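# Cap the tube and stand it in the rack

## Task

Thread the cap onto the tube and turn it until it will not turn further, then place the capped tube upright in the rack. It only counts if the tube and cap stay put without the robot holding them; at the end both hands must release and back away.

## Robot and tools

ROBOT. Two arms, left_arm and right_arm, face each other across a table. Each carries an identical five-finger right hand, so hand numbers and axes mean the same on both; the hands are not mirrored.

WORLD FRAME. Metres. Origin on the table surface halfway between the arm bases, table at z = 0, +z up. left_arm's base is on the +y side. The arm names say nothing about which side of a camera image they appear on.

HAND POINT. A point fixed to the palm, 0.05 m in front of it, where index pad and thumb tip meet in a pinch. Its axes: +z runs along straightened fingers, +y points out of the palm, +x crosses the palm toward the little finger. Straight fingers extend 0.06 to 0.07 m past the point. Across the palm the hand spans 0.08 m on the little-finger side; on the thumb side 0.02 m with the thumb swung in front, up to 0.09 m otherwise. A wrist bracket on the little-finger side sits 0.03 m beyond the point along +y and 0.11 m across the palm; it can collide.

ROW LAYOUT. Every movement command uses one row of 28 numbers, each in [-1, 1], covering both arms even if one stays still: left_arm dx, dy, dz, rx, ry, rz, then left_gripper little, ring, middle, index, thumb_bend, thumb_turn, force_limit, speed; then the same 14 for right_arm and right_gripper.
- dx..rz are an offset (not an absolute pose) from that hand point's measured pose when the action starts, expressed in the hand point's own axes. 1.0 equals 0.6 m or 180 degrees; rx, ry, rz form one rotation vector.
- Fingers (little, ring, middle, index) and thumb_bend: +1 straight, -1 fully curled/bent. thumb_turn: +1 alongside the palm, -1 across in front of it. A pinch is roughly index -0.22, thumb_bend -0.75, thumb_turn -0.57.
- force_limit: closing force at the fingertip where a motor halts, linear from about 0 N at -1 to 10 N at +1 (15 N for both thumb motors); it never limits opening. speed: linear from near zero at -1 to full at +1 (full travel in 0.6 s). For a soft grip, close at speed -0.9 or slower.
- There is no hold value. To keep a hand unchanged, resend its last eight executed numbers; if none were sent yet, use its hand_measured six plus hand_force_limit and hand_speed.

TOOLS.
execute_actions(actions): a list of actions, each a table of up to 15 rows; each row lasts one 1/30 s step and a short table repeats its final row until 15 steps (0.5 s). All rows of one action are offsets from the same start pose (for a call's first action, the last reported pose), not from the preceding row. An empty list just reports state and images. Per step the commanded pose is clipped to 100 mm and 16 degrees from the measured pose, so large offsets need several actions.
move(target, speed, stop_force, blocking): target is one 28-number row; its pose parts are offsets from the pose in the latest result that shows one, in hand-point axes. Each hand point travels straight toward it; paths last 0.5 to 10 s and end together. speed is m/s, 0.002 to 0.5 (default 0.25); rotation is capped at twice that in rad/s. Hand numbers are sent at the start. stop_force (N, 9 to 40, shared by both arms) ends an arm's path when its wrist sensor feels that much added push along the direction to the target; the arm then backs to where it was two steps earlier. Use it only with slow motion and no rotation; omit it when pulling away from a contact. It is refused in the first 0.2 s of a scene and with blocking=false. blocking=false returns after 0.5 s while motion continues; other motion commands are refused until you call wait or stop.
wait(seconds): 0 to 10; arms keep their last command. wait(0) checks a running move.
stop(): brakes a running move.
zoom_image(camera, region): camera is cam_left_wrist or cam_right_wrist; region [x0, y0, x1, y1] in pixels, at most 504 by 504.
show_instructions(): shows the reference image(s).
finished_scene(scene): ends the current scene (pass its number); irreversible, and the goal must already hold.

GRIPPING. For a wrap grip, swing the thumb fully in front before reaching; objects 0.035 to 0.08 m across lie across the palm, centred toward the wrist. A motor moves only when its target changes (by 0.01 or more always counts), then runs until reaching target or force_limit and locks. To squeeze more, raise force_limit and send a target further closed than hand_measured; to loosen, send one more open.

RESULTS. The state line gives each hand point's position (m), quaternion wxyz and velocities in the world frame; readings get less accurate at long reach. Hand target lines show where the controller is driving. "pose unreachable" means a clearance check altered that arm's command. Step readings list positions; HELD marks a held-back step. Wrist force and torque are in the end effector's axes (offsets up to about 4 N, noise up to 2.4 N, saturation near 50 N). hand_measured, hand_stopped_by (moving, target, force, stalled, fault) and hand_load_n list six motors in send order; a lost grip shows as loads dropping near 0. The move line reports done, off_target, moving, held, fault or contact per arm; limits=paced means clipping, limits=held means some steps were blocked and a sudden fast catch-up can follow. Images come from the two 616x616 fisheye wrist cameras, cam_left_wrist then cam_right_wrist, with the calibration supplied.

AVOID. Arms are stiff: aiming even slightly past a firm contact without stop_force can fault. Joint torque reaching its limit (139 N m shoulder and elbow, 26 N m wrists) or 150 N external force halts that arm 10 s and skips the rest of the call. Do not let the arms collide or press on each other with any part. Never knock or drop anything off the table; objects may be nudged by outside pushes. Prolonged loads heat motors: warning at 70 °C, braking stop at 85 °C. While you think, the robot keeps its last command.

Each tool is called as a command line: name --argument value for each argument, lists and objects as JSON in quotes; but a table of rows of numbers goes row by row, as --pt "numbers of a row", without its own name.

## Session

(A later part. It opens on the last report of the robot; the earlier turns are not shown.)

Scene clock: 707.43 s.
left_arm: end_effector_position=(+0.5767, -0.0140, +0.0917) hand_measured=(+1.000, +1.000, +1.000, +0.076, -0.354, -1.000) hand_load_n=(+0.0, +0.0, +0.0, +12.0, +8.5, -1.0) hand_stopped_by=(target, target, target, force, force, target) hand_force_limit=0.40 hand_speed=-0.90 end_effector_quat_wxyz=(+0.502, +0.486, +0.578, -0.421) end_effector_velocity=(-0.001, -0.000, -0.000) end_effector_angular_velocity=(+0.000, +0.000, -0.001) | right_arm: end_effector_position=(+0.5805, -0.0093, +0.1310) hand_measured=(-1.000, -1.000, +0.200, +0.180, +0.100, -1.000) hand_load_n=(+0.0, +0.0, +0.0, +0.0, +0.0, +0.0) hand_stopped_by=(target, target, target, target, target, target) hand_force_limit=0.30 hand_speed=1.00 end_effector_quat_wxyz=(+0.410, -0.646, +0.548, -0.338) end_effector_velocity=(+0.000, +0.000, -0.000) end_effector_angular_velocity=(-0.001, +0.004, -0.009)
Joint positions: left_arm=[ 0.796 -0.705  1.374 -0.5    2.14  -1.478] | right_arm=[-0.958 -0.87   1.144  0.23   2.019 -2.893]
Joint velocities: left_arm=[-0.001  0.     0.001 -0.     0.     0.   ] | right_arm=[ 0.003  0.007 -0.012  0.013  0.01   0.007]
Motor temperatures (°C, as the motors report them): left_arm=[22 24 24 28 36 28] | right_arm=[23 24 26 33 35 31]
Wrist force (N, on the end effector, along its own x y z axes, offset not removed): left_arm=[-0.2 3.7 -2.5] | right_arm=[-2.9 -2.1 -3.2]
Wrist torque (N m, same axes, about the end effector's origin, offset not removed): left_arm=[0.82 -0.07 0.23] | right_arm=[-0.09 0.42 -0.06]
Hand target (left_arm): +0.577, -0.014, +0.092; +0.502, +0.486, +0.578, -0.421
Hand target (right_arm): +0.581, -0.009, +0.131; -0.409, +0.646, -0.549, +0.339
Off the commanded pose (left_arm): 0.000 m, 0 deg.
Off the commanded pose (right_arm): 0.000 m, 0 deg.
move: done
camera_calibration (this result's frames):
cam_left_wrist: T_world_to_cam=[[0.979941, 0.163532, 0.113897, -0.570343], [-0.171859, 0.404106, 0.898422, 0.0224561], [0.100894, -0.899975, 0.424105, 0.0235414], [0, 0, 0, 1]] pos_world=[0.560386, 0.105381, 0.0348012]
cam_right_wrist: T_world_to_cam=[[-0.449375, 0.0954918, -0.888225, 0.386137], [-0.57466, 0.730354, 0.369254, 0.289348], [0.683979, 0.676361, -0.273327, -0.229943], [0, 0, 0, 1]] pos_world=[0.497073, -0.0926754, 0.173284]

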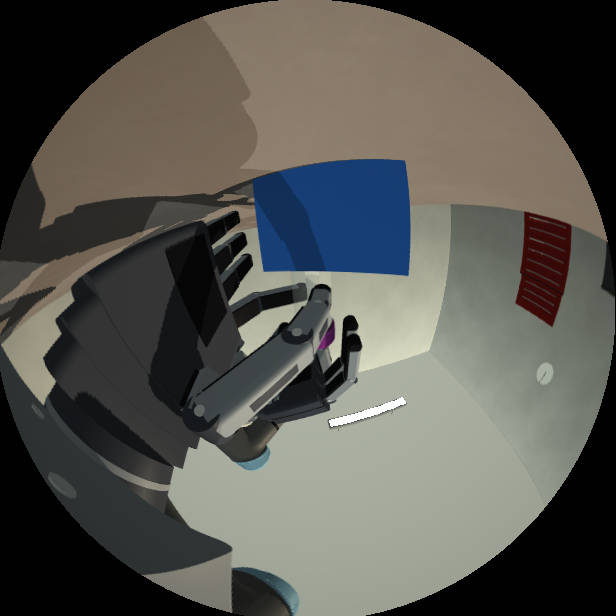

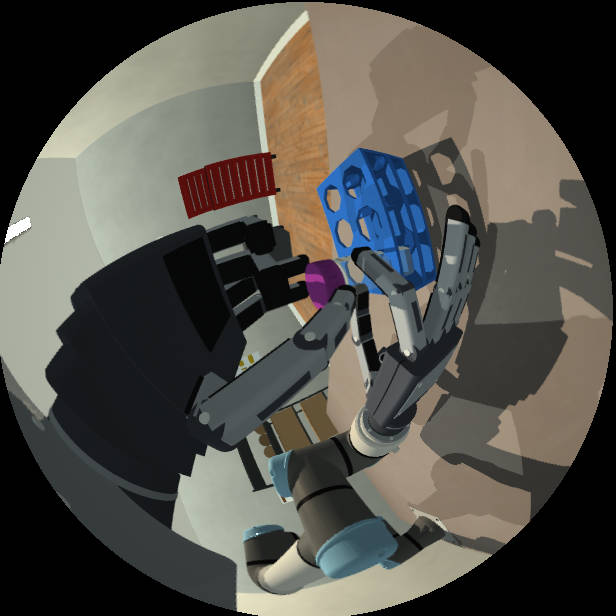

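move --target '[0,0,0,0,0,0,1,1,1,-0.35,-0.55,-1,0.4,-0.9,0.0175,0.0088,-0.019,-0.004,-0.397,-0.1996,-1,-1,0.2,0.18,0.1,-1,0.3,1]' --speed 0.4

move --target '[0,0,0,0,0,0,1,1,1,-0.35,-0.55,-1,0.4,-0.9,0,0,0,0,0,0,-1,-1,-0.3,-0.3,-0.4,-1,0.3,-0.85]'

move --target '[0,0,0,0,0,0,1,1,1,-0.35,-0.55,-1,0.4,-0.9,0.004,-0.0055,0.0133,0,0.1985,0.0998,-1,-1,-0.3,-0.3,-0.4,-1,0.3,-0.85]'

move --target '[0,0,0,0,0,0,1,1,1,-0.35,-0.55,-1,0.4,-0.9,0.004,-0.0055,0.0133,0,0.1985,0.0998,-1,-1,-0.3,-0.3,-0.4,-1,0.3,-0.85]'

zoom_image --camera "cam_right_wrist" --region '[290,230,390,330]'

move --target '[0,0,0,0,0,0,1,1,1,-0.35,-0.55,-1,0.4,-0.9,0.0193,0.008,-0.0184,0,-0.397,-0.1996,-1,-1,0.2,0.18,0.1,-1,0.3,1]' --speed 0.4

move --target '[0,0,0,0,0,0,1,1,1,-0.35,-0.55,-1,0.4,-0.9,0,0,0,0,0,0,-1,-1,-0.3,-0.3,-0.4,-1,0.3,-0.85]'

move --target '[0,0,0,0,0,0,1,1,1,-0.35,-0.55,-1,0.4,-0.9,0.004,-0.0055,0.0133,0,0.1985,0.0998,-1,-1,-0.3,-0.3,-0.4,-1,0.3,-0.85]'

move --target '[0,0,0,0,0,0,1,1,1,-0.35,-0.55,-1,0.4,-0.9,0.004,-0.0055,0.0133,0,0.1985,0.0998,-1,-1,-0.3,-0.3,-0.4,-1,0.3,-0.85]'

zoom_image --camera "cam_right_wrist" --region '[290,230,390,330]'

Scene clock: 740.43 s.
left_arm: end_effector_position=(+0.5767, -0.0140, +0.0917) hand_measured=(+1.000, +1.000, +1.000, +0.076, -0.354, -1.000) hand_load_n=(+0.0, +0.0, +0.0, +12.0, +8.5, -1.0) hand_stopped_by=(target, target, target, force, force, target) hand_force_limit=0.40 hand_speed=-0.90 end_effector_quat_wxyz=(+0.502, +0.486, +0.578, -0.421) end_effector_velocity=(+0.001, +0.001, +0.000) end_effector_angular_velocity=(-0.000, -0.001, +0.002) | right_arm: end_effector_position=(+0.5700, -0.0217, +0.1315) hand_measured=(-1.000, -1.000, +0.200, +0.180, +0.100, -1.000) hand_load_n=(+0.0, +0.0, +0.0, +0.0, +0.0, +0.0) hand_stopped_by=(target, target, target, target, target, target) hand_force_limit=0.30 hand_speed=1.00 end_effector_quat_wxyz=(-0.529, +0.849, -0.001, +0.005) end_effector_velocity=(+0.001, +0.000, -0.000) end_effector_angular_velocity=(-0.010, +0.004, +0.013)
Joint positions: left_arm=[ 0.796 -0.705  1.374 -0.5    2.14  -1.478] | right_arm=[-1.316 -0.547  0.629  0.904  0.557 -4.058]
Joint velocities: left_arm=[ 0.002 -0.    -0.    -0.001  0.     0.   ] | right_arm=[ 0.001  0.026 -0.048  0.051  0.    -0.026]
Motor temperatures (°C, as the motors report them): left_arm=[22 24 24 28 36 28] | right_arm=[23 24 26 33 35 31]
Wrist force (N, on the end effector, along its own x y z axes, offset not removed): left_arm=[0.2 0.1 1.3] | right_arm=[-1.7 -1.2 -0.8]
Wrist torque (N m, same axes, about the end effector's origin, offset not removed): left_arm=[0.03 -0.14 -0.03] | right_arm=[-0.16 0.20 0.02]
Hand target (left_arm): +0.577, -0.014, +0.092; +0.502, +0.486, +0.578, -0.421
Hand target (right_arm): +0.570, -0.022, +0.131; -0.528, +0.849, -0.000, +0.004
Off the commanded pose (left_arm): 0.000 m, 0 deg.
Off the commanded pose (right_arm): 0.000 m, 0 deg.
move: done
camera_calibration (this result's frames):
cam_left_wrist: T_world_to_cam=[[0.979941, 0.163532, 0.113897, -0.570343], [-0.171859, 0.404107, 0.898422, 0.0224561], [0.100894, -0.899975, 0.424105, 0.0235413], [0, 0, 0, 1]] pos_world=[0.560387, 0.105381, 0.0348014]
cam_right_wrist: T_world_to_cam=[[-0.155574, -0.43137, -0.88866, 0.204164], [-0.827214, -0.434815, 0.355884, 0.412618], [-0.53992, 0.790478, -0.289189, 0.487973], [0, 0, 0, 1]] pos_world=[0.636552, -0.118249, 0.175704]

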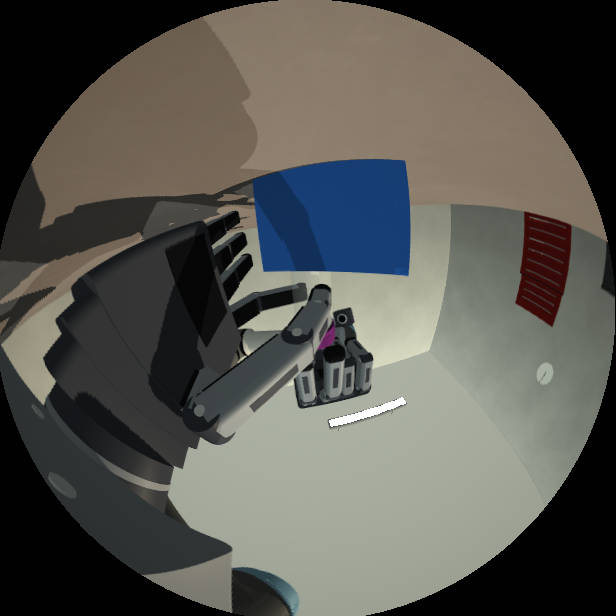

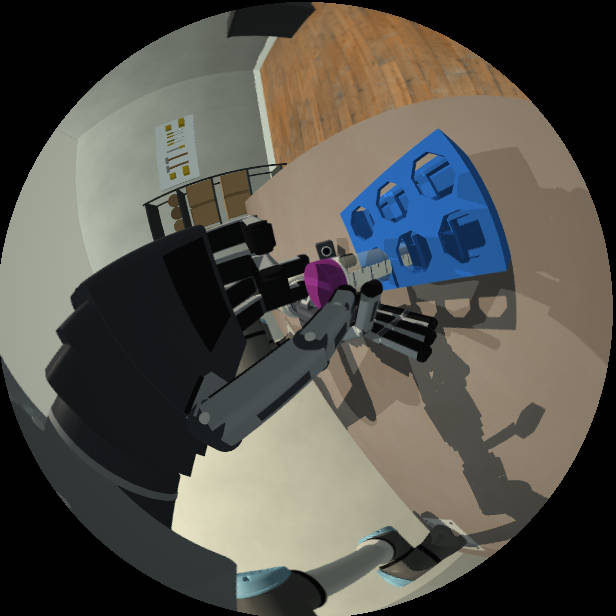

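Scene clock: 741.50 s.
left_arm: end_effector_position=(+0.5767, -0.0140, +0.0917) hand_measured=(+1.000, +1.000, +1.000, +0.076, -0.354, -1.000) hand_load_n=(+0.0, +0.0, +0.0, +13.5, +7.5, -1.0) hand_stopped_by=(target, target, target, force, force, target) hand_force_limit=0.40 hand_speed=-0.90 end_effector_quat_wxyz=(+0.502, +0.486, +0.578, -0.421) end_effector_velocity=(-0.000, +0.000, -0.000) end_effector_angular_velocity=(+0.001, +0.001, -0.000) | right_arm: end_effector_position=(+0.5699, -0.0217, +0.1315) hand_measured=(-1.000, -1.000, +0.046, -0.008, -0.004, -1.000) hand_load_n=(+0.0, +0.0, +6.5, +6.5, +9.0, -1.0) hand_stopped_by=(target, target, force, force, force, target) hand_force_limit=0.30 hand_speed=-0.85 end_effector_quat_wxyz=(-0.529, +0.849, -0.001, +0.005) end_effector_velocity=(-0.000, -0.000, -0.000) end_effector_angular_velocity=(-0.000, +0.001, -0.000)
Joint positions: left_arm=[ 0.796 -0.705  1.374 -0.5    2.14  -1.478] | right_arm=[-1.316 -0.547  0.629  0.904  0.557 -4.058]
Joint velocities: left_arm=[ 0.    -0.     0.     0.002  0.    -0.   ] | right_arm=[-0.     0.     0.     0.    -0.     0.001]
Motor temperatures (°C, as the motors report them): left_arm=[22 24 24 28 36 28] | right_arm=[23 24 26 33 35 31]
Wrist force (N, on the end effector, along its own x y z axes, offset not removed): left_arm=[-3.4 0.4 2.0] | right_arm=[0.0 -1.3 3.1]
Wrist torque (N m, same axes, about the end effector's origin, offset not removed): left_arm=[0.36 0.48 -0.26] | right_arm=[0.32 -0.01 0.07]
Hand target (left_arm): +0.577, -0.014, +0.092; +0.502, +0.486, +0.578, -0.421
Hand target (right_arm): +0.570, -0.022, +0.131; -0.529, +0.849, -0.001, +0.005
Off the commanded pose (left_arm): 0.000 m, 0 deg.
Off the commanded pose (right_arm): 0.000 m, 0 deg.
move: done
camera_calibration (this result's frames):
cam_left_wrist: T_world_to_cam=[[0.979941, 0.163532, 0.113897, -0.570343], [-0.17186, 0.404106, 0.898422, 0.0224563], [0.100894, -0.899975, 0.424105, 0.0235414], [0, 0, 0, 1]] pos_world=[0.560387, 0.105381, 0.0348012]
cam_right_wrist: T_world_to_cam=[[-0.155525, -0.431354, -0.888677, 0.20416], [-0.827193, -0.434881, 0.355851, 0.412597], [-0.539966, 0.790451, -0.289178, 0.487959], [0, 0, 0, 1]] pos_world=[0.63653, -0.118212, 0.175716]

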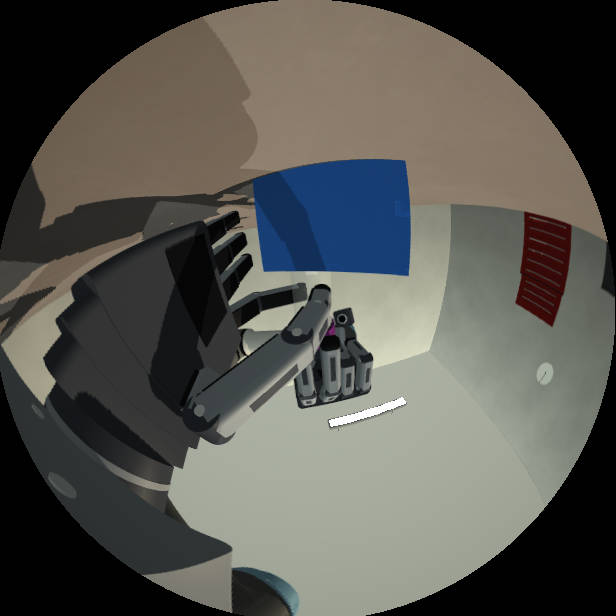

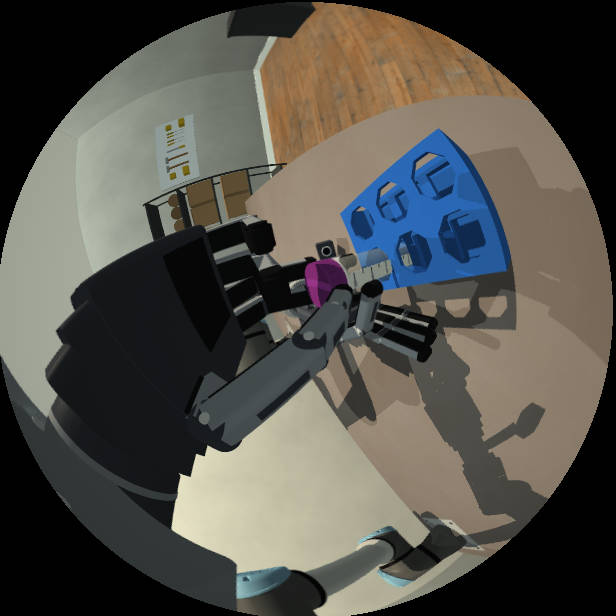

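Scene clock: 743.40 s.
left_arm: end_effector_position=(+0.5767, -0.0140, +0.0917) hand_measured=(+1.000, +1.000, +1.000, +0.076, -0.354, -1.000) hand_load_n=(+0.0, +0.0, +0.0, +13.5, +7.5, -0.5) hand_stopped_by=(target, target, target, force, force, target) hand_force_limit=0.40 hand_speed=-0.90 end_effector_quat_wxyz=(+0.502, +0.486, +0.578, -0.421) end_effector_velocity=(+0.001, +0.001, -0.000) end_effector_angular_velocity=(-0.000, -0.000, +0.002) | right_arm: end_effector_position=(+0.5722, -0.0132, +0.1307) hand_measured=(-1.000, -1.000, +0.046, -0.008, -0.004, -1.000) hand_load_n=(+0.0, +0.0, +6.5, +6.5, +9.0, -1.0) hand_stopped_by=(target, target, force, force, force, target) hand_force_limit=0.30 hand_speed=-0.85 end_effector_quat_wxyz=(+0.497, -0.797, +0.292, -0.183) end_effector_velocity=(-0.001, +0.000, -0.000) end_effector_angular_velocity=(-0.000, +0.001, -0.007)
Joint positions: left_arm=[ 0.796 -0.705  1.374 -0.5    2.14  -1.478] | right_arm=[-1.184 -0.93   1.242  0.179  1.201 -3.333]
Joint velocities: left_arm=[ 0.001  0.     0.    -0.001 -0.     0.   ] | right_arm=[ 0.003 -0.002  0.004 -0.003  0.009  0.005]
Motor temperatures (°C, as the motors report them): left_arm=[22 24 24 28 36 28] | right_arm=[23 24 26 33 35 31]
Wrist force (N, on the end effector, along its own x y z axes, offset not removed): left_arm=[-1.7 -1.8 1.7] | right_arm=[-1.2 -3.4 2.1]
Wrist torque (N m, same axes, about the end effector's origin, offset not removed): left_arm=[0.11 0.25 -0.37] | right_arm=[0.44 0.01 -0.10]
Hand target (left_arm): +0.577, -0.014, +0.092; +0.502, +0.486, +0.578, -0.421
Hand target (right_arm): +0.572, -0.013, +0.131; -0.497, +0.797, -0.292, +0.183
Off the commanded pose (left_arm): 0.000 m, 0 deg.
Off the commanded pose (right_arm): 0.000 m, 0 deg.
move: done
camera_calibration (this result's frames):
cam_left_wrist: T_world_to_cam=[[0.979941, 0.163532, 0.113897, -0.570343], [-0.171859, 0.404107, 0.898422, 0.0224561], [0.100894, -0.899975, 0.424105, 0.0235413], [0, 0, 0, 1]] pos_world=[0.560387, 0.105381, 0.0348013]
cam_right_wrist: T_world_to_cam=[[-0.399901, -0.226198, -0.888208, 0.349943], [-0.91195, 0.195248, 0.360867, 0.474591], [0.091793, 0.954313, -0.284361, 0.122276], [0, 0, 0, 1]] pos_world=[0.561522, -0.130195, 0.174329]

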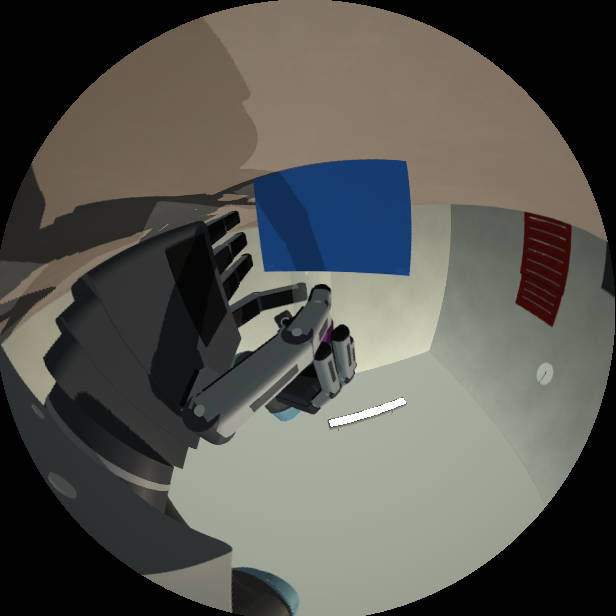

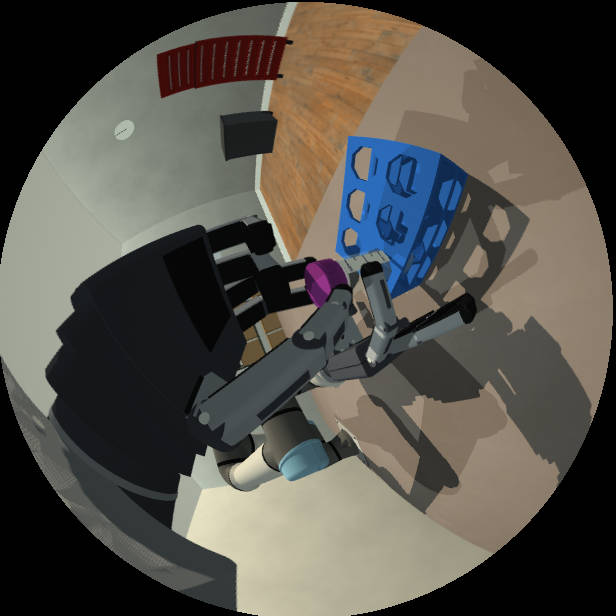

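Scene clock: 745.30 s.
left_arm: end_effector_position=(+0.5767, -0.0140, +0.0917) hand_measured=(+1.000, +1.000, +1.000, +0.076, -0.354, -1.000) hand_load_n=(+0.0, +0.0, +0.0, +13.5, +8.0, -1.0) hand_stopped_by=(target, target, target, force, force, target) hand_force_limit=0.40 hand_speed=-0.90 end_effector_quat_wxyz=(+0.502, +0.486, +0.578, -0.421) end_effector_velocity=(+0.000, +0.000, -0.000) end_effector_angular_velocity=(+0.000, +0.001, -0.000) | right_arm: end_effector_position=(+0.5797, -0.0082, +0.1301) hand_measured=(-1.000, -1.000, +0.046, -0.008, -0.004, -1.000) hand_load_n=(+0.0, +0.0, +8.5, +7.0, +6.5, -3.5) hand_stopped_by=(target, target, force, force, force, target) hand_force_limit=0.30 hand_speed=-0.85 end_effector_quat_wxyz=(+0.405, -0.648, +0.548, -0.338) end_effector_velocity=(+0.000, -0.000, -0.000) end_effector_angular_velocity=(-0.003, +0.003, -0.010)
Joint positions: left_arm=[ 0.796 -0.705  1.374 -0.5    2.14  -1.478] | right_arm=[-0.955 -0.863  1.131  0.246  2.022 -2.894]
Joint velocities: left_arm=[ 0.     0.    -0.     0.001  0.001 -0.   ] | right_arm=[ 0.003  0.006 -0.011  0.012  0.011  0.007]
Motor temperatures (°C, as the motors report them): left_arm=[22 24 24 28 36 28] | right_arm=[23 24 26 33 35 31]
Wrist force (N, on the end effector, along its own x y z axes, offset not removed): left_arm=[-0.9 -3.4 4.4] | right_arm=[-0.6 -11.2 0.3]
Wrist torque (N m, same axes, about the end effector's origin, offset not removed): left_arm=[0.20 0.16 -0.19] | right_arm=[0.07 -0.20 -0.08]
Hand target (left_arm): +0.577, -0.014, +0.092; +0.502, +0.486, +0.578, -0.421
Hand target (right_arm): +0.580, -0.008, +0.130; -0.405, +0.648, -0.549, +0.338
Off the commanded pose (left_arm): 0.000 m, 0 deg.
Off the commanded pose (right_arm): 0.000 m, 0 deg.
move: done
camera_calibration (this result's frames):
cam_left_wrist: T_world_to_cam=[[0.979941, 0.163532, 0.113897, -0.570343], [-0.171859, 0.404106, 0.898422, 0.0224561], [0.100894, -0.899975, 0.424105, 0.0235414], [0, 0, 0, 1]] pos_world=[0.560387, 0.105381, 0.0348012]
cam_right_wrist: T_world_to_cam=[[-0.455266, 0.0885939, -0.885937, 0.387906], [-0.572453, 0.732982, 0.367471, 0.287416], [0.681931, 0.674454, -0.282986, -0.22794], [0, 0, 0, 1]] pos_world=[0.496572, -0.0913023, 0.173539]

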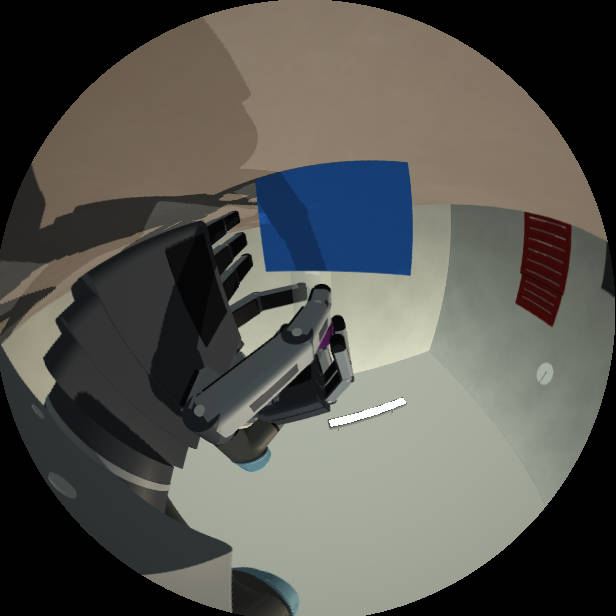

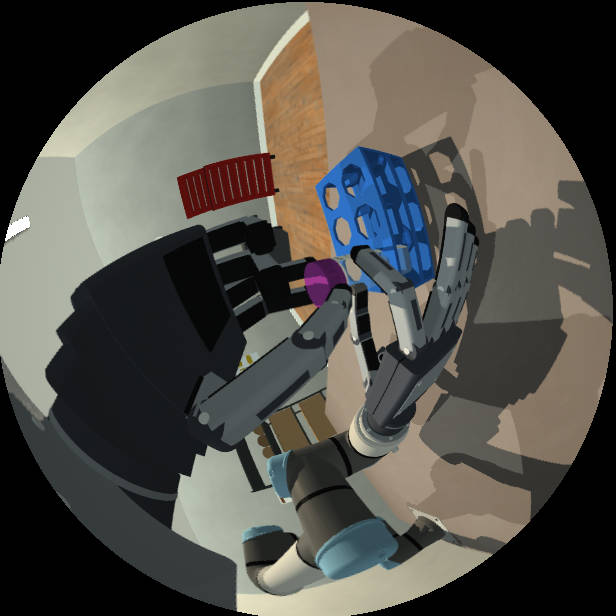

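Region (290, 230, 390, 330) of cam_right_wrist's 616x616 image, scaled by 5.040, with more detail than that image has.

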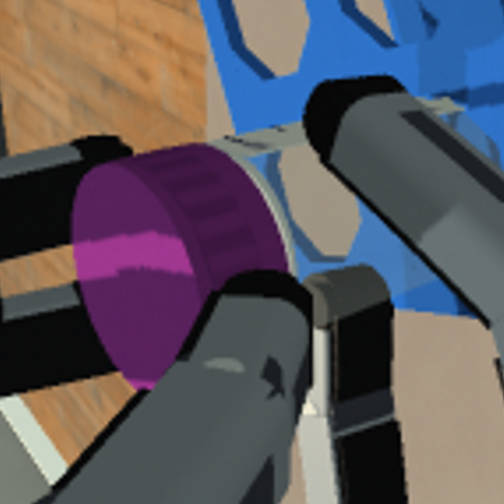

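Scene clock: 747.80 s.
left_arm: end_effector_position=(+0.5767, -0.0140, +0.0917) hand_measured=(+1.000, +1.000, +1.000, +0.076, -0.354, -1.000) hand_load_n=(+0.0, +0.0, +0.0, +11.5, +8.5, -2.0) hand_stopped_by=(target, target, target, force, force, target) hand_force_limit=0.40 hand_speed=-0.90 end_effector_quat_wxyz=(+0.502, +0.486, +0.578, -0.421) end_effector_velocity=(-0.000, -0.000, +0.000) end_effector_angular_velocity=(-0.000, -0.001, -0.000) | right_arm: end_effector_position=(+0.5699, -0.0216, +0.1310) hand_measured=(-1.000, -1.000, +0.200, +0.180, +0.100, -1.000) hand_load_n=(+0.0, +0.0, +0.0, +0.0, +0.0, +0.0) hand_stopped_by=(target, target, target, target, target, target) hand_force_limit=0.30 hand_speed=1.00 end_effector_quat_wxyz=(-0.529, +0.849, -0.001, +0.005) end_effector_velocity=(+0.000, +0.001, -0.000) end_effector_angular_velocity=(-0.010, +0.005, +0.013)
Joint positions: left_arm=[ 0.796 -0.705  1.374 -0.5    2.14  -1.478] | right_arm=[-1.316 -0.548  0.632  0.9    0.556 -4.058]
Joint velocities: left_arm=[-0.001  0.     0.    -0.001 -0.     0.   ] | right_arm=[ 0.002  0.025 -0.046  0.05   0.    -0.025]
Motor temperatures (°C, as the motors report them): left_arm=[22 24 24 28 36 28] | right_arm=[23 24 26 33 35 31]
Wrist force (N, on the end effector, along its own x y z axes, offset not removed): left_arm=[-1.5 0.9 -3.9] | right_arm=[-2.5 -2.4 -1.1]
Wrist torque (N m, same axes, about the end effector's origin, offset not removed): left_arm=[0.47 0.02 0.21] | right_arm=[-0.26 0.42 -0.13]
Hand target (left_arm): +0.577, -0.014, +0.092; +0.502, +0.486, +0.578, -0.421
Hand target (right_arm): +0.570, -0.022, +0.131; -0.529, +0.849, -0.000, +0.005
Off the commanded pose (left_arm): 0.000 m, 0 deg.
Off the commanded pose (right_arm): 0.000 m, 0 deg.
move: done
camera_calibration (this result's frames):
cam_left_wrist: T_world_to_cam=[[0.979941, 0.163532, 0.113897, -0.570343], [-0.171859, 0.404106, 0.898422, 0.0224562], [0.100894, -0.899975, 0.424105, 0.0235414], [0, 0, 0, 1]] pos_world=[0.560386, 0.105381, 0.0348013]
cam_right_wrist: T_world_to_cam=[[-0.154664, -0.430372, -0.889303, 0.203329], [-0.827388, -0.435492, 0.354649, 0.413003], [-0.539915, 0.79065, -0.288729, 0.487644], [0, 0, 0, 1]] pos_world=[0.636448, -0.118189, 0.175147]

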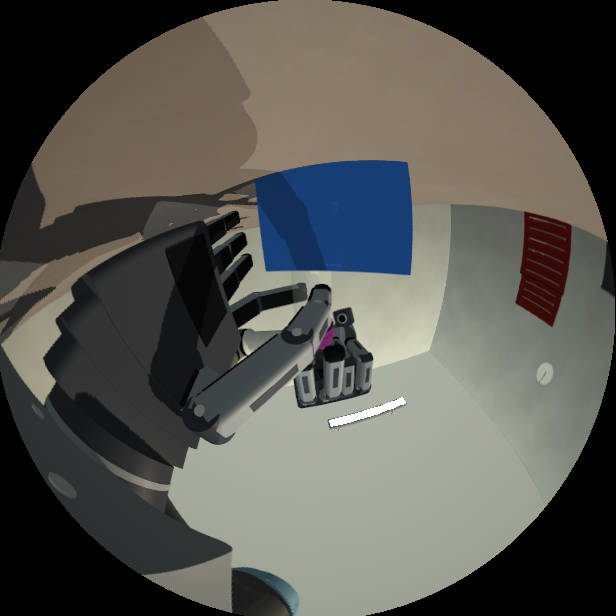

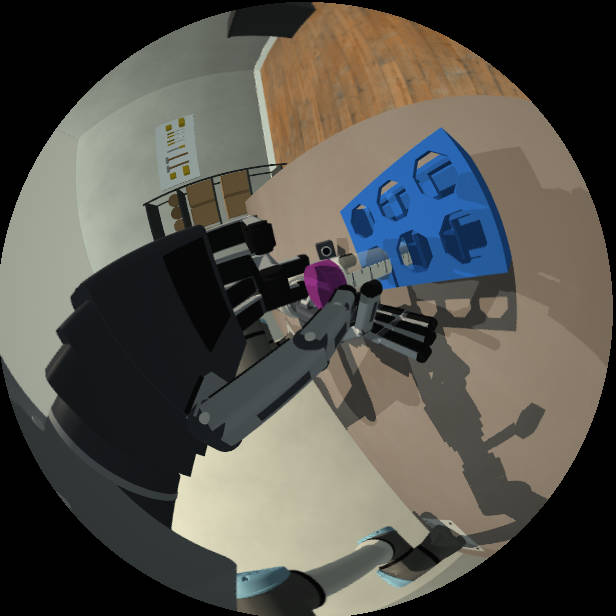

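Scene clock: 748.90 s.
left_arm: end_effector_position=(+0.5767, -0.0140, +0.0917) hand_measured=(+1.000, +1.000, +1.000, +0.076, -0.354, -1.000) hand_load_n=(+0.0, +0.0, +0.0, +13.0, +8.0, -1.5) hand_stopped_by=(target, target, target, force, force, target) hand_force_limit=0.40 hand_speed=-0.90 end_effector_quat_wxyz=(+0.502, +0.486, +0.578, -0.421) end_effector_velocity=(-0.000, +0.000, -0.001) end_effector_angular_velocity=(+0.001, +0.002, -0.000) | right_arm: end_effector_position=(+0.5698, -0.0216, +0.1310) hand_measured=(-1.000, -1.000, +0.054, +0.008, -0.008, -1.000) hand_load_n=(+0.0, +0.0, +5.5, +6.5, +9.0, -0.5) hand_stopped_by=(target, target, force, force, force, target) hand_force_limit=0.30 hand_speed=-0.85 end_effector_quat_wxyz=(-0.529, +0.849, -0.000, +0.005) end_effector_velocity=(-0.000, +0.000, +0.001) end_effector_angular_velocity=(+0.000, -0.000, +0.000)
Joint positions: left_arm=[ 0.796 -0.705  1.374 -0.5    2.14  -1.478] | right_arm=[-1.316 -0.548  0.632  0.9    0.556 -4.058]
Joint velocities: left_arm=[-0.     0.     0.001  0.001 -0.    -0.001] | right_arm=[ 0.    -0.001 -0.001  0.002 -0.001 -0.   ]
Motor temperatures (°C, as the motors report them): left_arm=[22 24 24 28 36 28] | right_arm=[23 24 26 33 35 31]
Wrist force (N, on the end effector, along its own x y z axes, offset not removed): left_arm=[-3.7 -1.0 2.8] | right_arm=[1.3 -2.5 0.8]
Wrist torque (N m, same axes, about the end effector's origin, offset not removed): left_arm=[-0.01 0.62 -0.17] | right_arm=[0.12 -0.08 0.13]
Hand target (left_arm): +0.577, -0.014, +0.092; +0.502, +0.486, +0.578, -0.421
Hand target (right_arm): +0.570, -0.022, +0.131; -0.529, +0.849, -0.001, +0.005
Off the commanded pose (left_arm): 0.000 m, 0 deg.
Off the commanded pose (right_arm): 0.000 m, 0 deg.
move: done
camera_calibration (this result's frames):
cam_left_wrist: T_world_to_cam=[[0.979941, 0.163532, 0.113897, -0.570343], [-0.17186, 0.404107, 0.898422, 0.0224562], [0.100894, -0.899975, 0.424105, 0.0235413], [0, 0, 0, 1]] pos_world=[0.560387, 0.105381, 0.0348014]
cam_right_wrist: T_world_to_cam=[[-0.154621, -0.430357, -0.889317, 0.203324], [-0.827365, -0.435557, 0.354624, 0.412981], [-0.539963, 0.790622, -0.288715, 0.48763], [0, 0, 0, 1]] pos_world=[0.636426, -0.118152, 0.175153]

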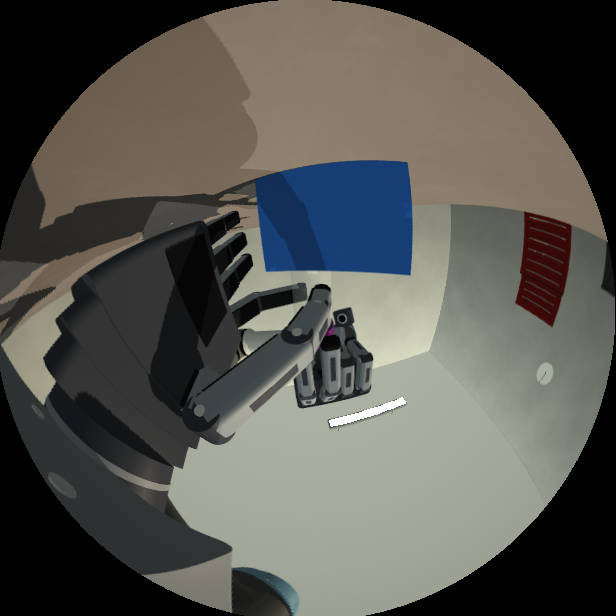

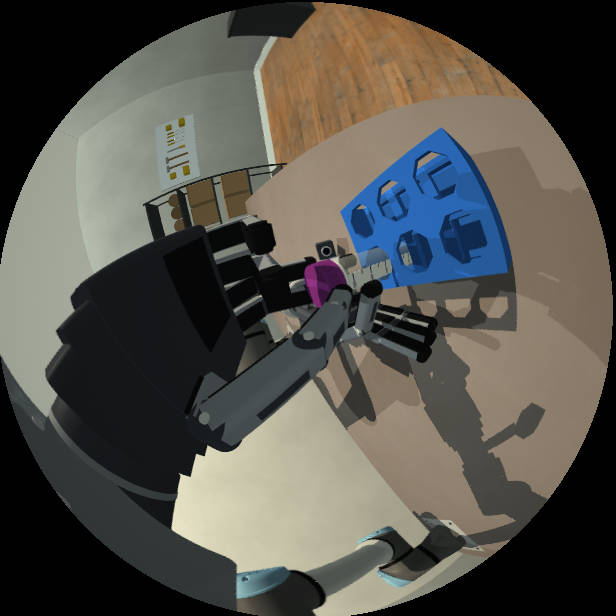

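Scene clock: 750.80 s.
left_arm: end_effector_position=(+0.5767, -0.0140, +0.0917) hand_measured=(+1.000, +1.000, +1.000, +0.076, -0.354, -1.000) hand_load_n=(+0.0, +0.0, +0.0, +12.0, +9.0, -2.0) hand_stopped_by=(target, target, target, force, force, target) hand_force_limit=0.40 hand_speed=-0.90 end_effector_quat_wxyz=(+0.502, +0.486, +0.578, -0.421) end_effector_velocity=(-0.001, -0.001, +0.000) end_effector_angular_velocity=(-0.000, +0.000, -0.002) | right_arm: end_effector_position=(+0.5721, -0.0131, +0.1302) hand_measured=(-1.000, -1.000, +0.054, +0.008, -0.008, -1.000) hand_load_n=(+0.0, +0.0, +6.5, +5.5, +7.5, -3.5) hand_stopped_by=(target, target, force, force, force, target) hand_force_limit=0.30 hand_speed=-0.85 end_effector_quat_wxyz=(+0.497, -0.796, +0.292, -0.183) end_effector_velocity=(+0.000, +0.000, -0.000) end_effector_angular_velocity=(+0.000, -0.002, -0.010)
Joint positions: left_arm=[ 0.796 -0.705  1.374 -0.5    2.14  -1.478] | right_arm=[-1.184 -0.93   1.244  0.176  1.2   -3.333]
Joint velocities: left_arm=[-0.002 -0.    -0.     0.    -0.    -0.   ] | right_arm=[ 0.003 -0.002  0.004 -0.006  0.011  0.006]
Motor temperatures (°C, as the motors report them): left_arm=[22 24 24 28 36 28] | right_arm=[23 24 26 33 35 31]
Wrist force (N, on the end effector, along its own x y z axes, offset not removed): left_arm=[0.6 -2.3 3.6] | right_arm=[-1.9 -10.8 -2.3]
Wrist torque (N m, same axes, about the end effector's origin, offset not removed): left_arm=[-0.11 -0.30 -0.06] | right_arm=[-0.36 0.22 -0.12]
Hand target (left_arm): +0.577, -0.014, +0.092; +0.502, +0.486, +0.578, -0.421
Hand target (right_arm): +0.572, -0.013, +0.130; -0.497, +0.796, -0.292, +0.183
Off the commanded pose (left_arm): 0.000 m, 0 deg.
Off the commanded pose (right_arm): 0.000 m, 0 deg.
move: done
camera_calibration (this result's frames):
cam_left_wrist: T_world_to_cam=[[0.979941, 0.163532, 0.113897, -0.570343], [-0.17186, 0.404107, 0.898422, 0.0224561], [0.100894, -0.899975, 0.424105, 0.0235413], [0, 0, 0, 1]] pos_world=[0.560387, 0.105381, 0.0348014]
cam_right_wrist: T_world_to_cam=[[-0.399053, -0.225279, -0.888823, 0.349101], [-0.91233, 0.194507, 0.360307, 0.474922], [0.0917129, 0.954681, -0.283148, 0.121943], [0, 0, 0, 1]] pos_world=[0.561412, -0.130148, 0.173699]

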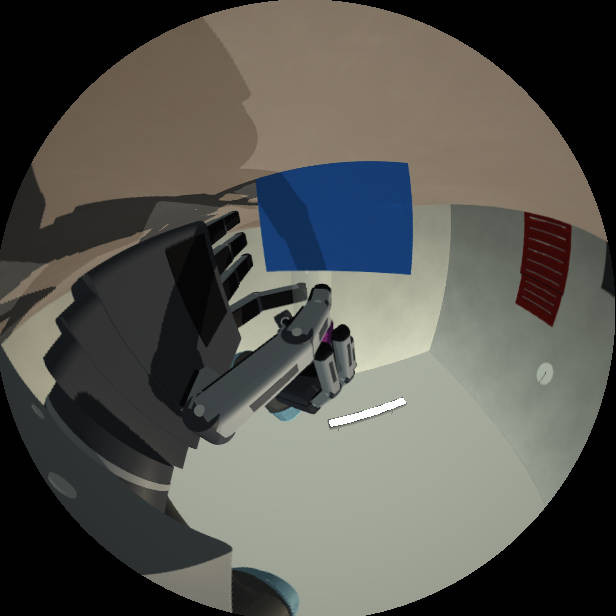

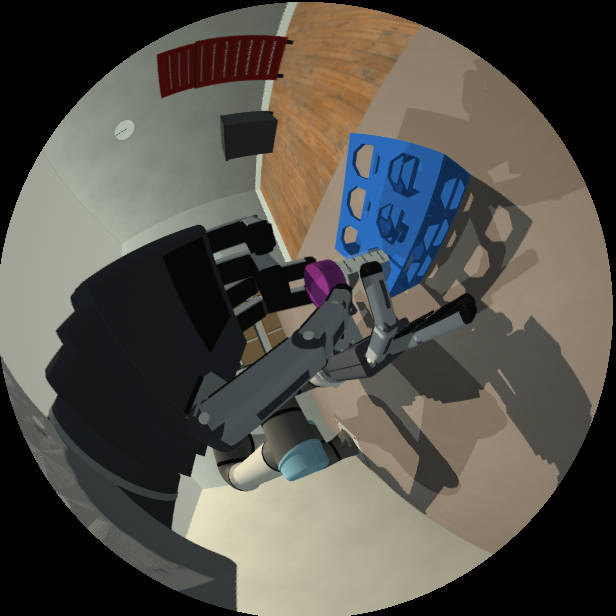

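Scene clock: 752.70 s.
left_arm: end_effector_position=(+0.5767, -0.0140, +0.0917) hand_measured=(+1.000, +1.000, +1.000, +0.076, -0.354, -1.000) hand_load_n=(+0.0, +0.0, +0.0, +15.0, +6.5, -0.5) hand_stopped_by=(target, target, target, force, force, target) hand_force_limit=0.40 hand_speed=-0.90 end_effector_quat_wxyz=(+0.502, +0.486, +0.578, -0.421) end_effector_velocity=(-0.000, -0.000, -0.000) end_effector_angular_velocity=(+0.000, -0.000, +0.000) | right_arm: end_effector_position=(+0.5796, -0.0081, +0.1296) hand_measured=(-1.000, -1.000, +0.054, +0.008, -0.008, -1.000) hand_load_n=(+0.0, +0.0, +10.0, +2.0, +4.5, -2.0) hand_stopped_by=(target, target, force, force, force, target) hand_force_limit=0.30 hand_speed=-0.85 end_effector_quat_wxyz=(+0.406, -0.648, +0.548, -0.338) end_effector_velocity=(+0.000, +0.000, -0.000) end_effector_angular_velocity=(-0.001, +0.003, -0.009)
Joint positions: left_arm=[ 0.796 -0.705  1.374 -0.5    2.14  -1.478] | right_arm=[-0.955 -0.863  1.134  0.242  2.022 -2.893]
Joint velocities: left_arm=[-0.     0.    -0.     0.    -0.001  0.   ] | right_arm=[ 0.003  0.006 -0.01   0.011  0.01   0.007]
Motor temperatures (°C, as the motors report them): left_arm=[22 24 24 28 36 28] | right_arm=[23 24 26 33 35 31]
Wrist force (N, on the end effector, along its own x y z axes, offset not removed): left_arm=[-2.3 -3.4 7.2] | right_arm=[-6.0 -8.0 2.8]
Wrist torque (N m, same axes, about the end effector's origin, offset not removed): left_arm=[0.61 0.52 -0.16] | right_arm=[0.23 0.10 -0.19]
Hand target (left_arm): +0.577, -0.014, +0.092; +0.502, +0.486, +0.578, -0.421
Hand target (right_arm): +0.580, -0.008, +0.130; -0.406, +0.648, -0.549, +0.338
Off the commanded pose (left_arm): 0.000 m, 0 deg.
Off the commanded pose (right_arm): 0.000 m, 0 deg.
move: done
camera_calibration (this result's frames):
cam_left_wrist: T_world_to_cam=[[0.979943, 0.163521, 0.113897, -0.570336], [-0.171855, 0.404108, 0.898422, 0.0224552], [0.100884, -0.899976, 0.424105, 0.0235415], [0, 0, 0, 1]] pos_world=[0.560381, 0.105374, 0.0348015]
cam_right_wrist: T_world_to_cam=[[-0.454538, 0.0894854, -0.886221, 0.387043], [-0.573002, 0.732368, 0.36784, 0.287729], [0.681956, 0.675004, -0.281614, -0.228257], [0, 0, 0, 1]] pos_world=[0.496456, -0.0912843, 0.172887]

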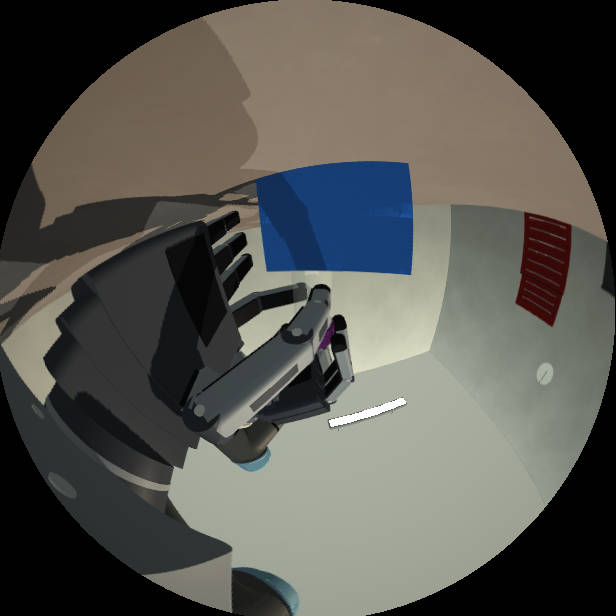

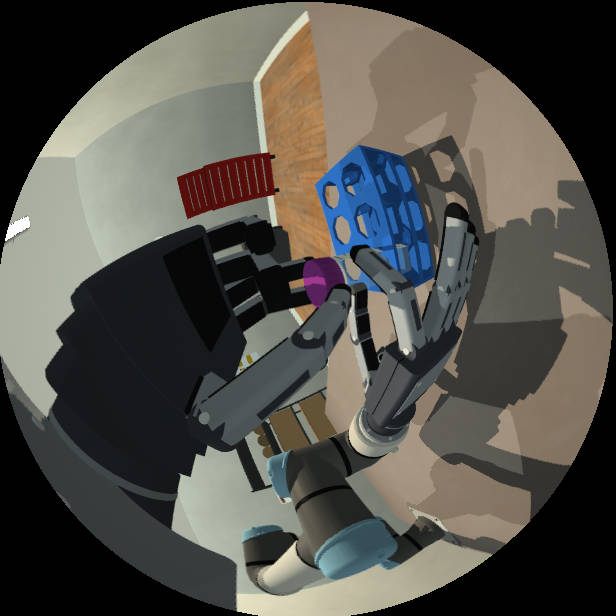

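Region (290, 230, 390, 330) of cam_right_wrist's 616x616 image, scaled by 5.040, with more detail than that image has.

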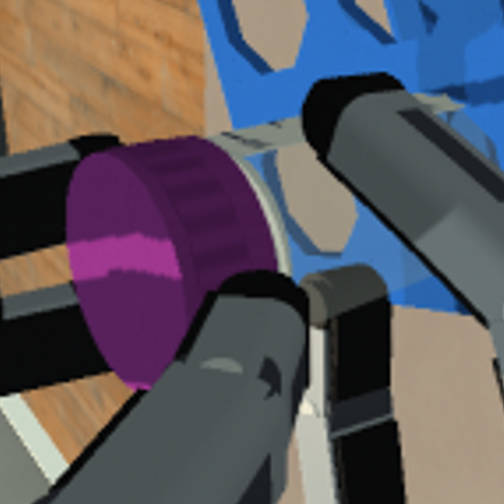

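move --target '[0,0,0,0,0,0,1,1,1,-0.35,-0.55,-1,0.4,-0.9,0,0,0,0,0,0,-1,-1,0.2,0.18,0.1,-1,0.3,1]'

move --target '[0,0,0,0,0,0,1,1,1,-0.35,-0.55,-1,0.4,-0.9,0,-0.09,-0.045,0,0,0,-1,-1,0.2,0.18,0.1,-1,0.3,1]'

Scene clock: 780.13 s.
left_arm: end_effector_position=(+0.5768, -0.0139, +0.0917) hand_measured=(+1.000, +1.000, +1.000, +0.076, -0.354, -1.000) hand_load_n=(+0.0, +0.0, +0.0, +10.5, +7.5, -1.5) hand_stopped_by=(target, target, target, force, force, target) hand_force_limit=0.40 hand_speed=-0.90 end_effector_quat_wxyz=(+0.502, +0.486, +0.578, -0.421) end_effector_velocity=(+0.001, +0.001, +0.000) end_effector_angular_velocity=(-0.001, -0.001, +0.002) | right_arm: end_effector_position=(+0.5795, -0.0079, +0.1295) hand_measured=(-1.000, -1.000, +0.200, +0.180, +0.100, -1.000) hand_load_n=(+0.0, +0.0, +0.0, +0.0, +0.0, +0.0) hand_stopped_by=(target, target, target, target, target, target) hand_force_limit=0.30 hand_speed=1.00 end_effector_quat_wxyz=(+0.406, -0.648, +0.548, -0.338) end_effector_velocity=(+0.000, +0.000, +0.002) end_effector_angular_velocity=(+0.003, -0.002, -0.000)
Joint positions: left_arm=[ 0.796 -0.705  1.374 -0.5    2.14  -1.478] | right_arm=[-0.955 -0.863  1.134  0.242  2.022 -2.893]
Joint velocities: left_arm=[ 0.002  0.    -0.001 -0.    -0.     0.   ] | right_arm=[-0.    -0.002 -0.001 -0.001 -0.001  0.001]
Motor temperatures (°C, as the motors report them): left_arm=[22 24 24 28 36 28] | right_arm=[23 24 26 33 35 31]
Wrist force (N, on the end effector, along its own x y z axes, offset not removed): left_arm=[-1.5 -2.0 -2.1] | right_arm=[-2.5 0.4 -0.5]
Wrist torque (N m, same axes, about the end effector's origin, offset not removed): left_arm=[0.12 -0.13 -0.29] | right_arm=[0.11 0.37 -0.04]
Hand target (left_arm): +0.577, -0.014, +0.092; +0.502, +0.486, +0.578, -0.421
Hand target (right_arm): +0.580, -0.008, +0.130; -0.406, +0.648, -0.548, +0.338
Off the commanded pose (left_arm): 0.000 m, 0 deg.
Off the commanded pose (right_arm): 0.000 m, 0 deg.
move: done
camera_calibration (this result's frames):
cam_left_wrist: T_world_to_cam=[[0.979935, 0.16357, 0.113897, -0.570365], [-0.171875, 0.4041, 0.898422, 0.0224593], [0.100929, -0.899971, 0.424105, 0.0235406], [0, 0, 0, 1]] pos_world=[0.560405, 0.105405, 0.0348012]
cam_right_wrist: T_world_to_cam=[[-0.454663, 0.0892965, -0.886176, 0.386932], [-0.573128, 0.73227, 0.367838, 0.287655], [0.681767, 0.675135, -0.281758, -0.228157], [0, 0, 0, 1]] pos_world=[0.496337, -0.0911562, 0.172795]

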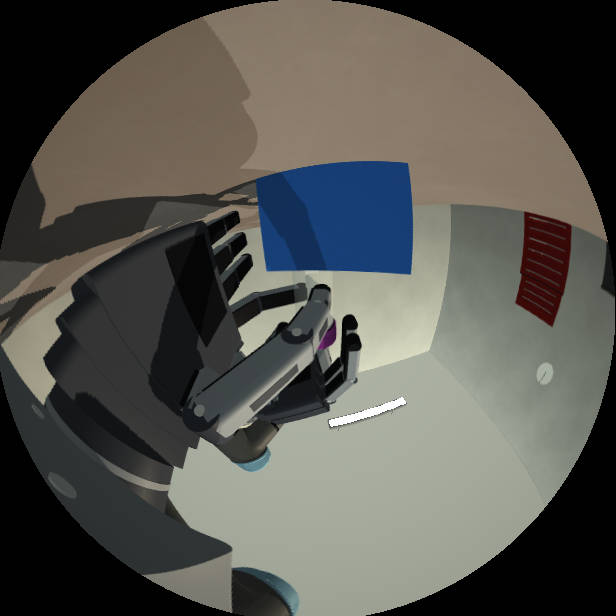

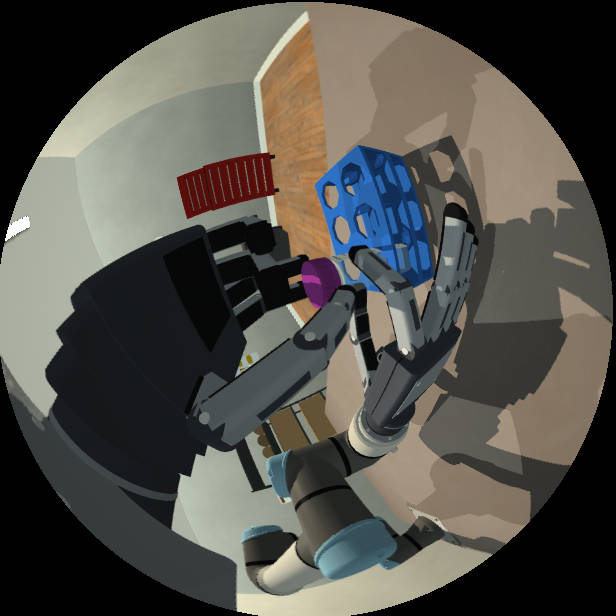

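Scene clock: 781.03 s.
left_arm: end_effector_position=(+0.5768, -0.0139, +0.0917) hand_measured=(+1.000, +1.000, +1.000, +0.076, -0.354, -1.000) hand_load_n=(+0.0, +0.0, +0.0, +10.5, +7.5, -1.5) hand_stopped_by=(target, target, target, force, force, target) hand_force_limit=0.40 hand_speed=-0.90 end_effector_quat_wxyz=(+0.502, +0.486, +0.578, -0.421) end_effector_velocity=(+0.001, +0.001, +0.001) end_effector_angular_velocity=(-0.001, -0.001, +0.002) | right_arm: end_effector_position=(+0.5791, -0.0085, +0.1896) hand_measured=(-1.000, -1.000, +0.200, +0.180, +0.100, -1.000) hand_load_n=(+0.0, +0.0, +0.0, +0.0, +0.0, +0.0) hand_stopped_by=(target, target, target, target, target, target) hand_force_limit=0.30 hand_speed=1.00 end_effector_quat_wxyz=(+0.406, -0.648, +0.548, -0.338) end_effector_velocity=(+0.000, -0.000, +0.002) end_effector_angular_velocity=(-0.001, +0.000, -0.001)
Joint positions: left_arm=[ 0.796 -0.705  1.374 -0.5    2.14  -1.478] | right_arm=[-0.955 -0.897  1.035  0.375  2.021 -2.894]
Joint velocities: left_arm=[ 0.001  0.    -0.001 -0.001 -0.    -0.   ] | right_arm=[ 0.     0.    -0.006  0.007  0.002 -0.   ]
Motor temperatures (°C, as the motors report them): left_arm=[22 24 24 28 36 28] | right_arm=[23 24 26 33 35 31]
Wrist force (N, on the end effector, along its own x y z axes, offset not removed): left_arm=[-4.5 2.4 -0.4] | right_arm=[-1.0 -0.3 -0.8]
Wrist torque (N m, same axes, about the end effector's origin, offset not removed): left_arm=[0.63 0.24 -0.15] | right_arm=[0.04 0.33 -0.04]
Hand target (left_arm): +0.577, -0.014, +0.092; +0.502, +0.486, +0.578, -0.421
Hand target (right_arm): +0.579, -0.008, +0.190; -0.406, +0.648, -0.548, +0.338
Off the commanded pose (left_arm): 0.000 m, 0 deg.
Off the commanded pose (right_arm): 0.000 m, 0 deg.
move: done
camera_calibration (this result's frames):
cam_left_wrist: T_world_to_cam=[[0.979935, 0.16357, 0.113897, -0.570365], [-0.171875, 0.4041, 0.898422, 0.0224593], [0.100929, -0.899971, 0.424105, 0.0235404], [0, 0, 0, 1]] pos_world=[0.560405, 0.105405, 0.0348015]
cam_right_wrist: T_world_to_cam=[[-0.454627, 0.0892965, -0.886195, 0.440138], [-0.573198, 0.732216, 0.367837, 0.265765], [0.681732, 0.675194, -0.2817, -0.210626], [0, 0, 0, 1]] pos_world=[0.496025, -0.091687, 0.232956]

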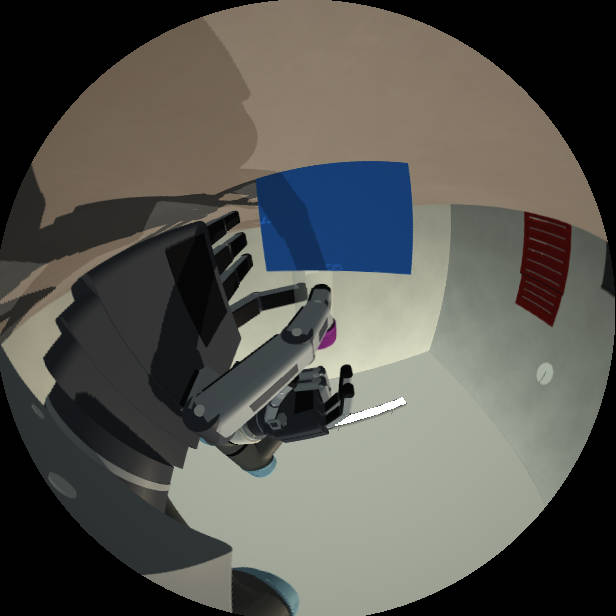

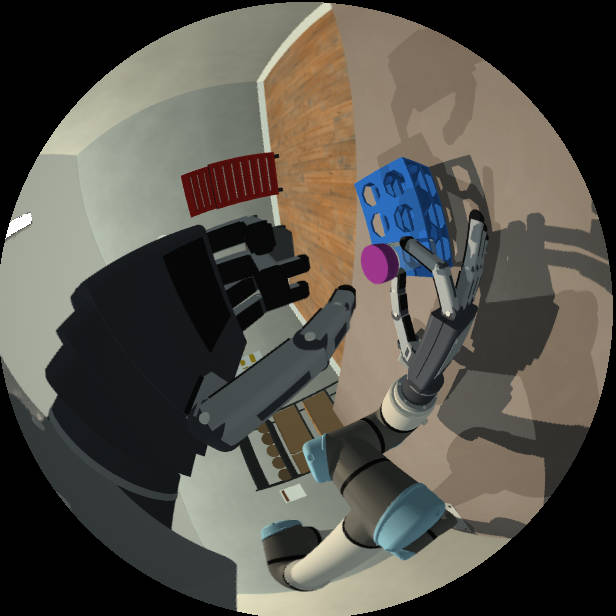

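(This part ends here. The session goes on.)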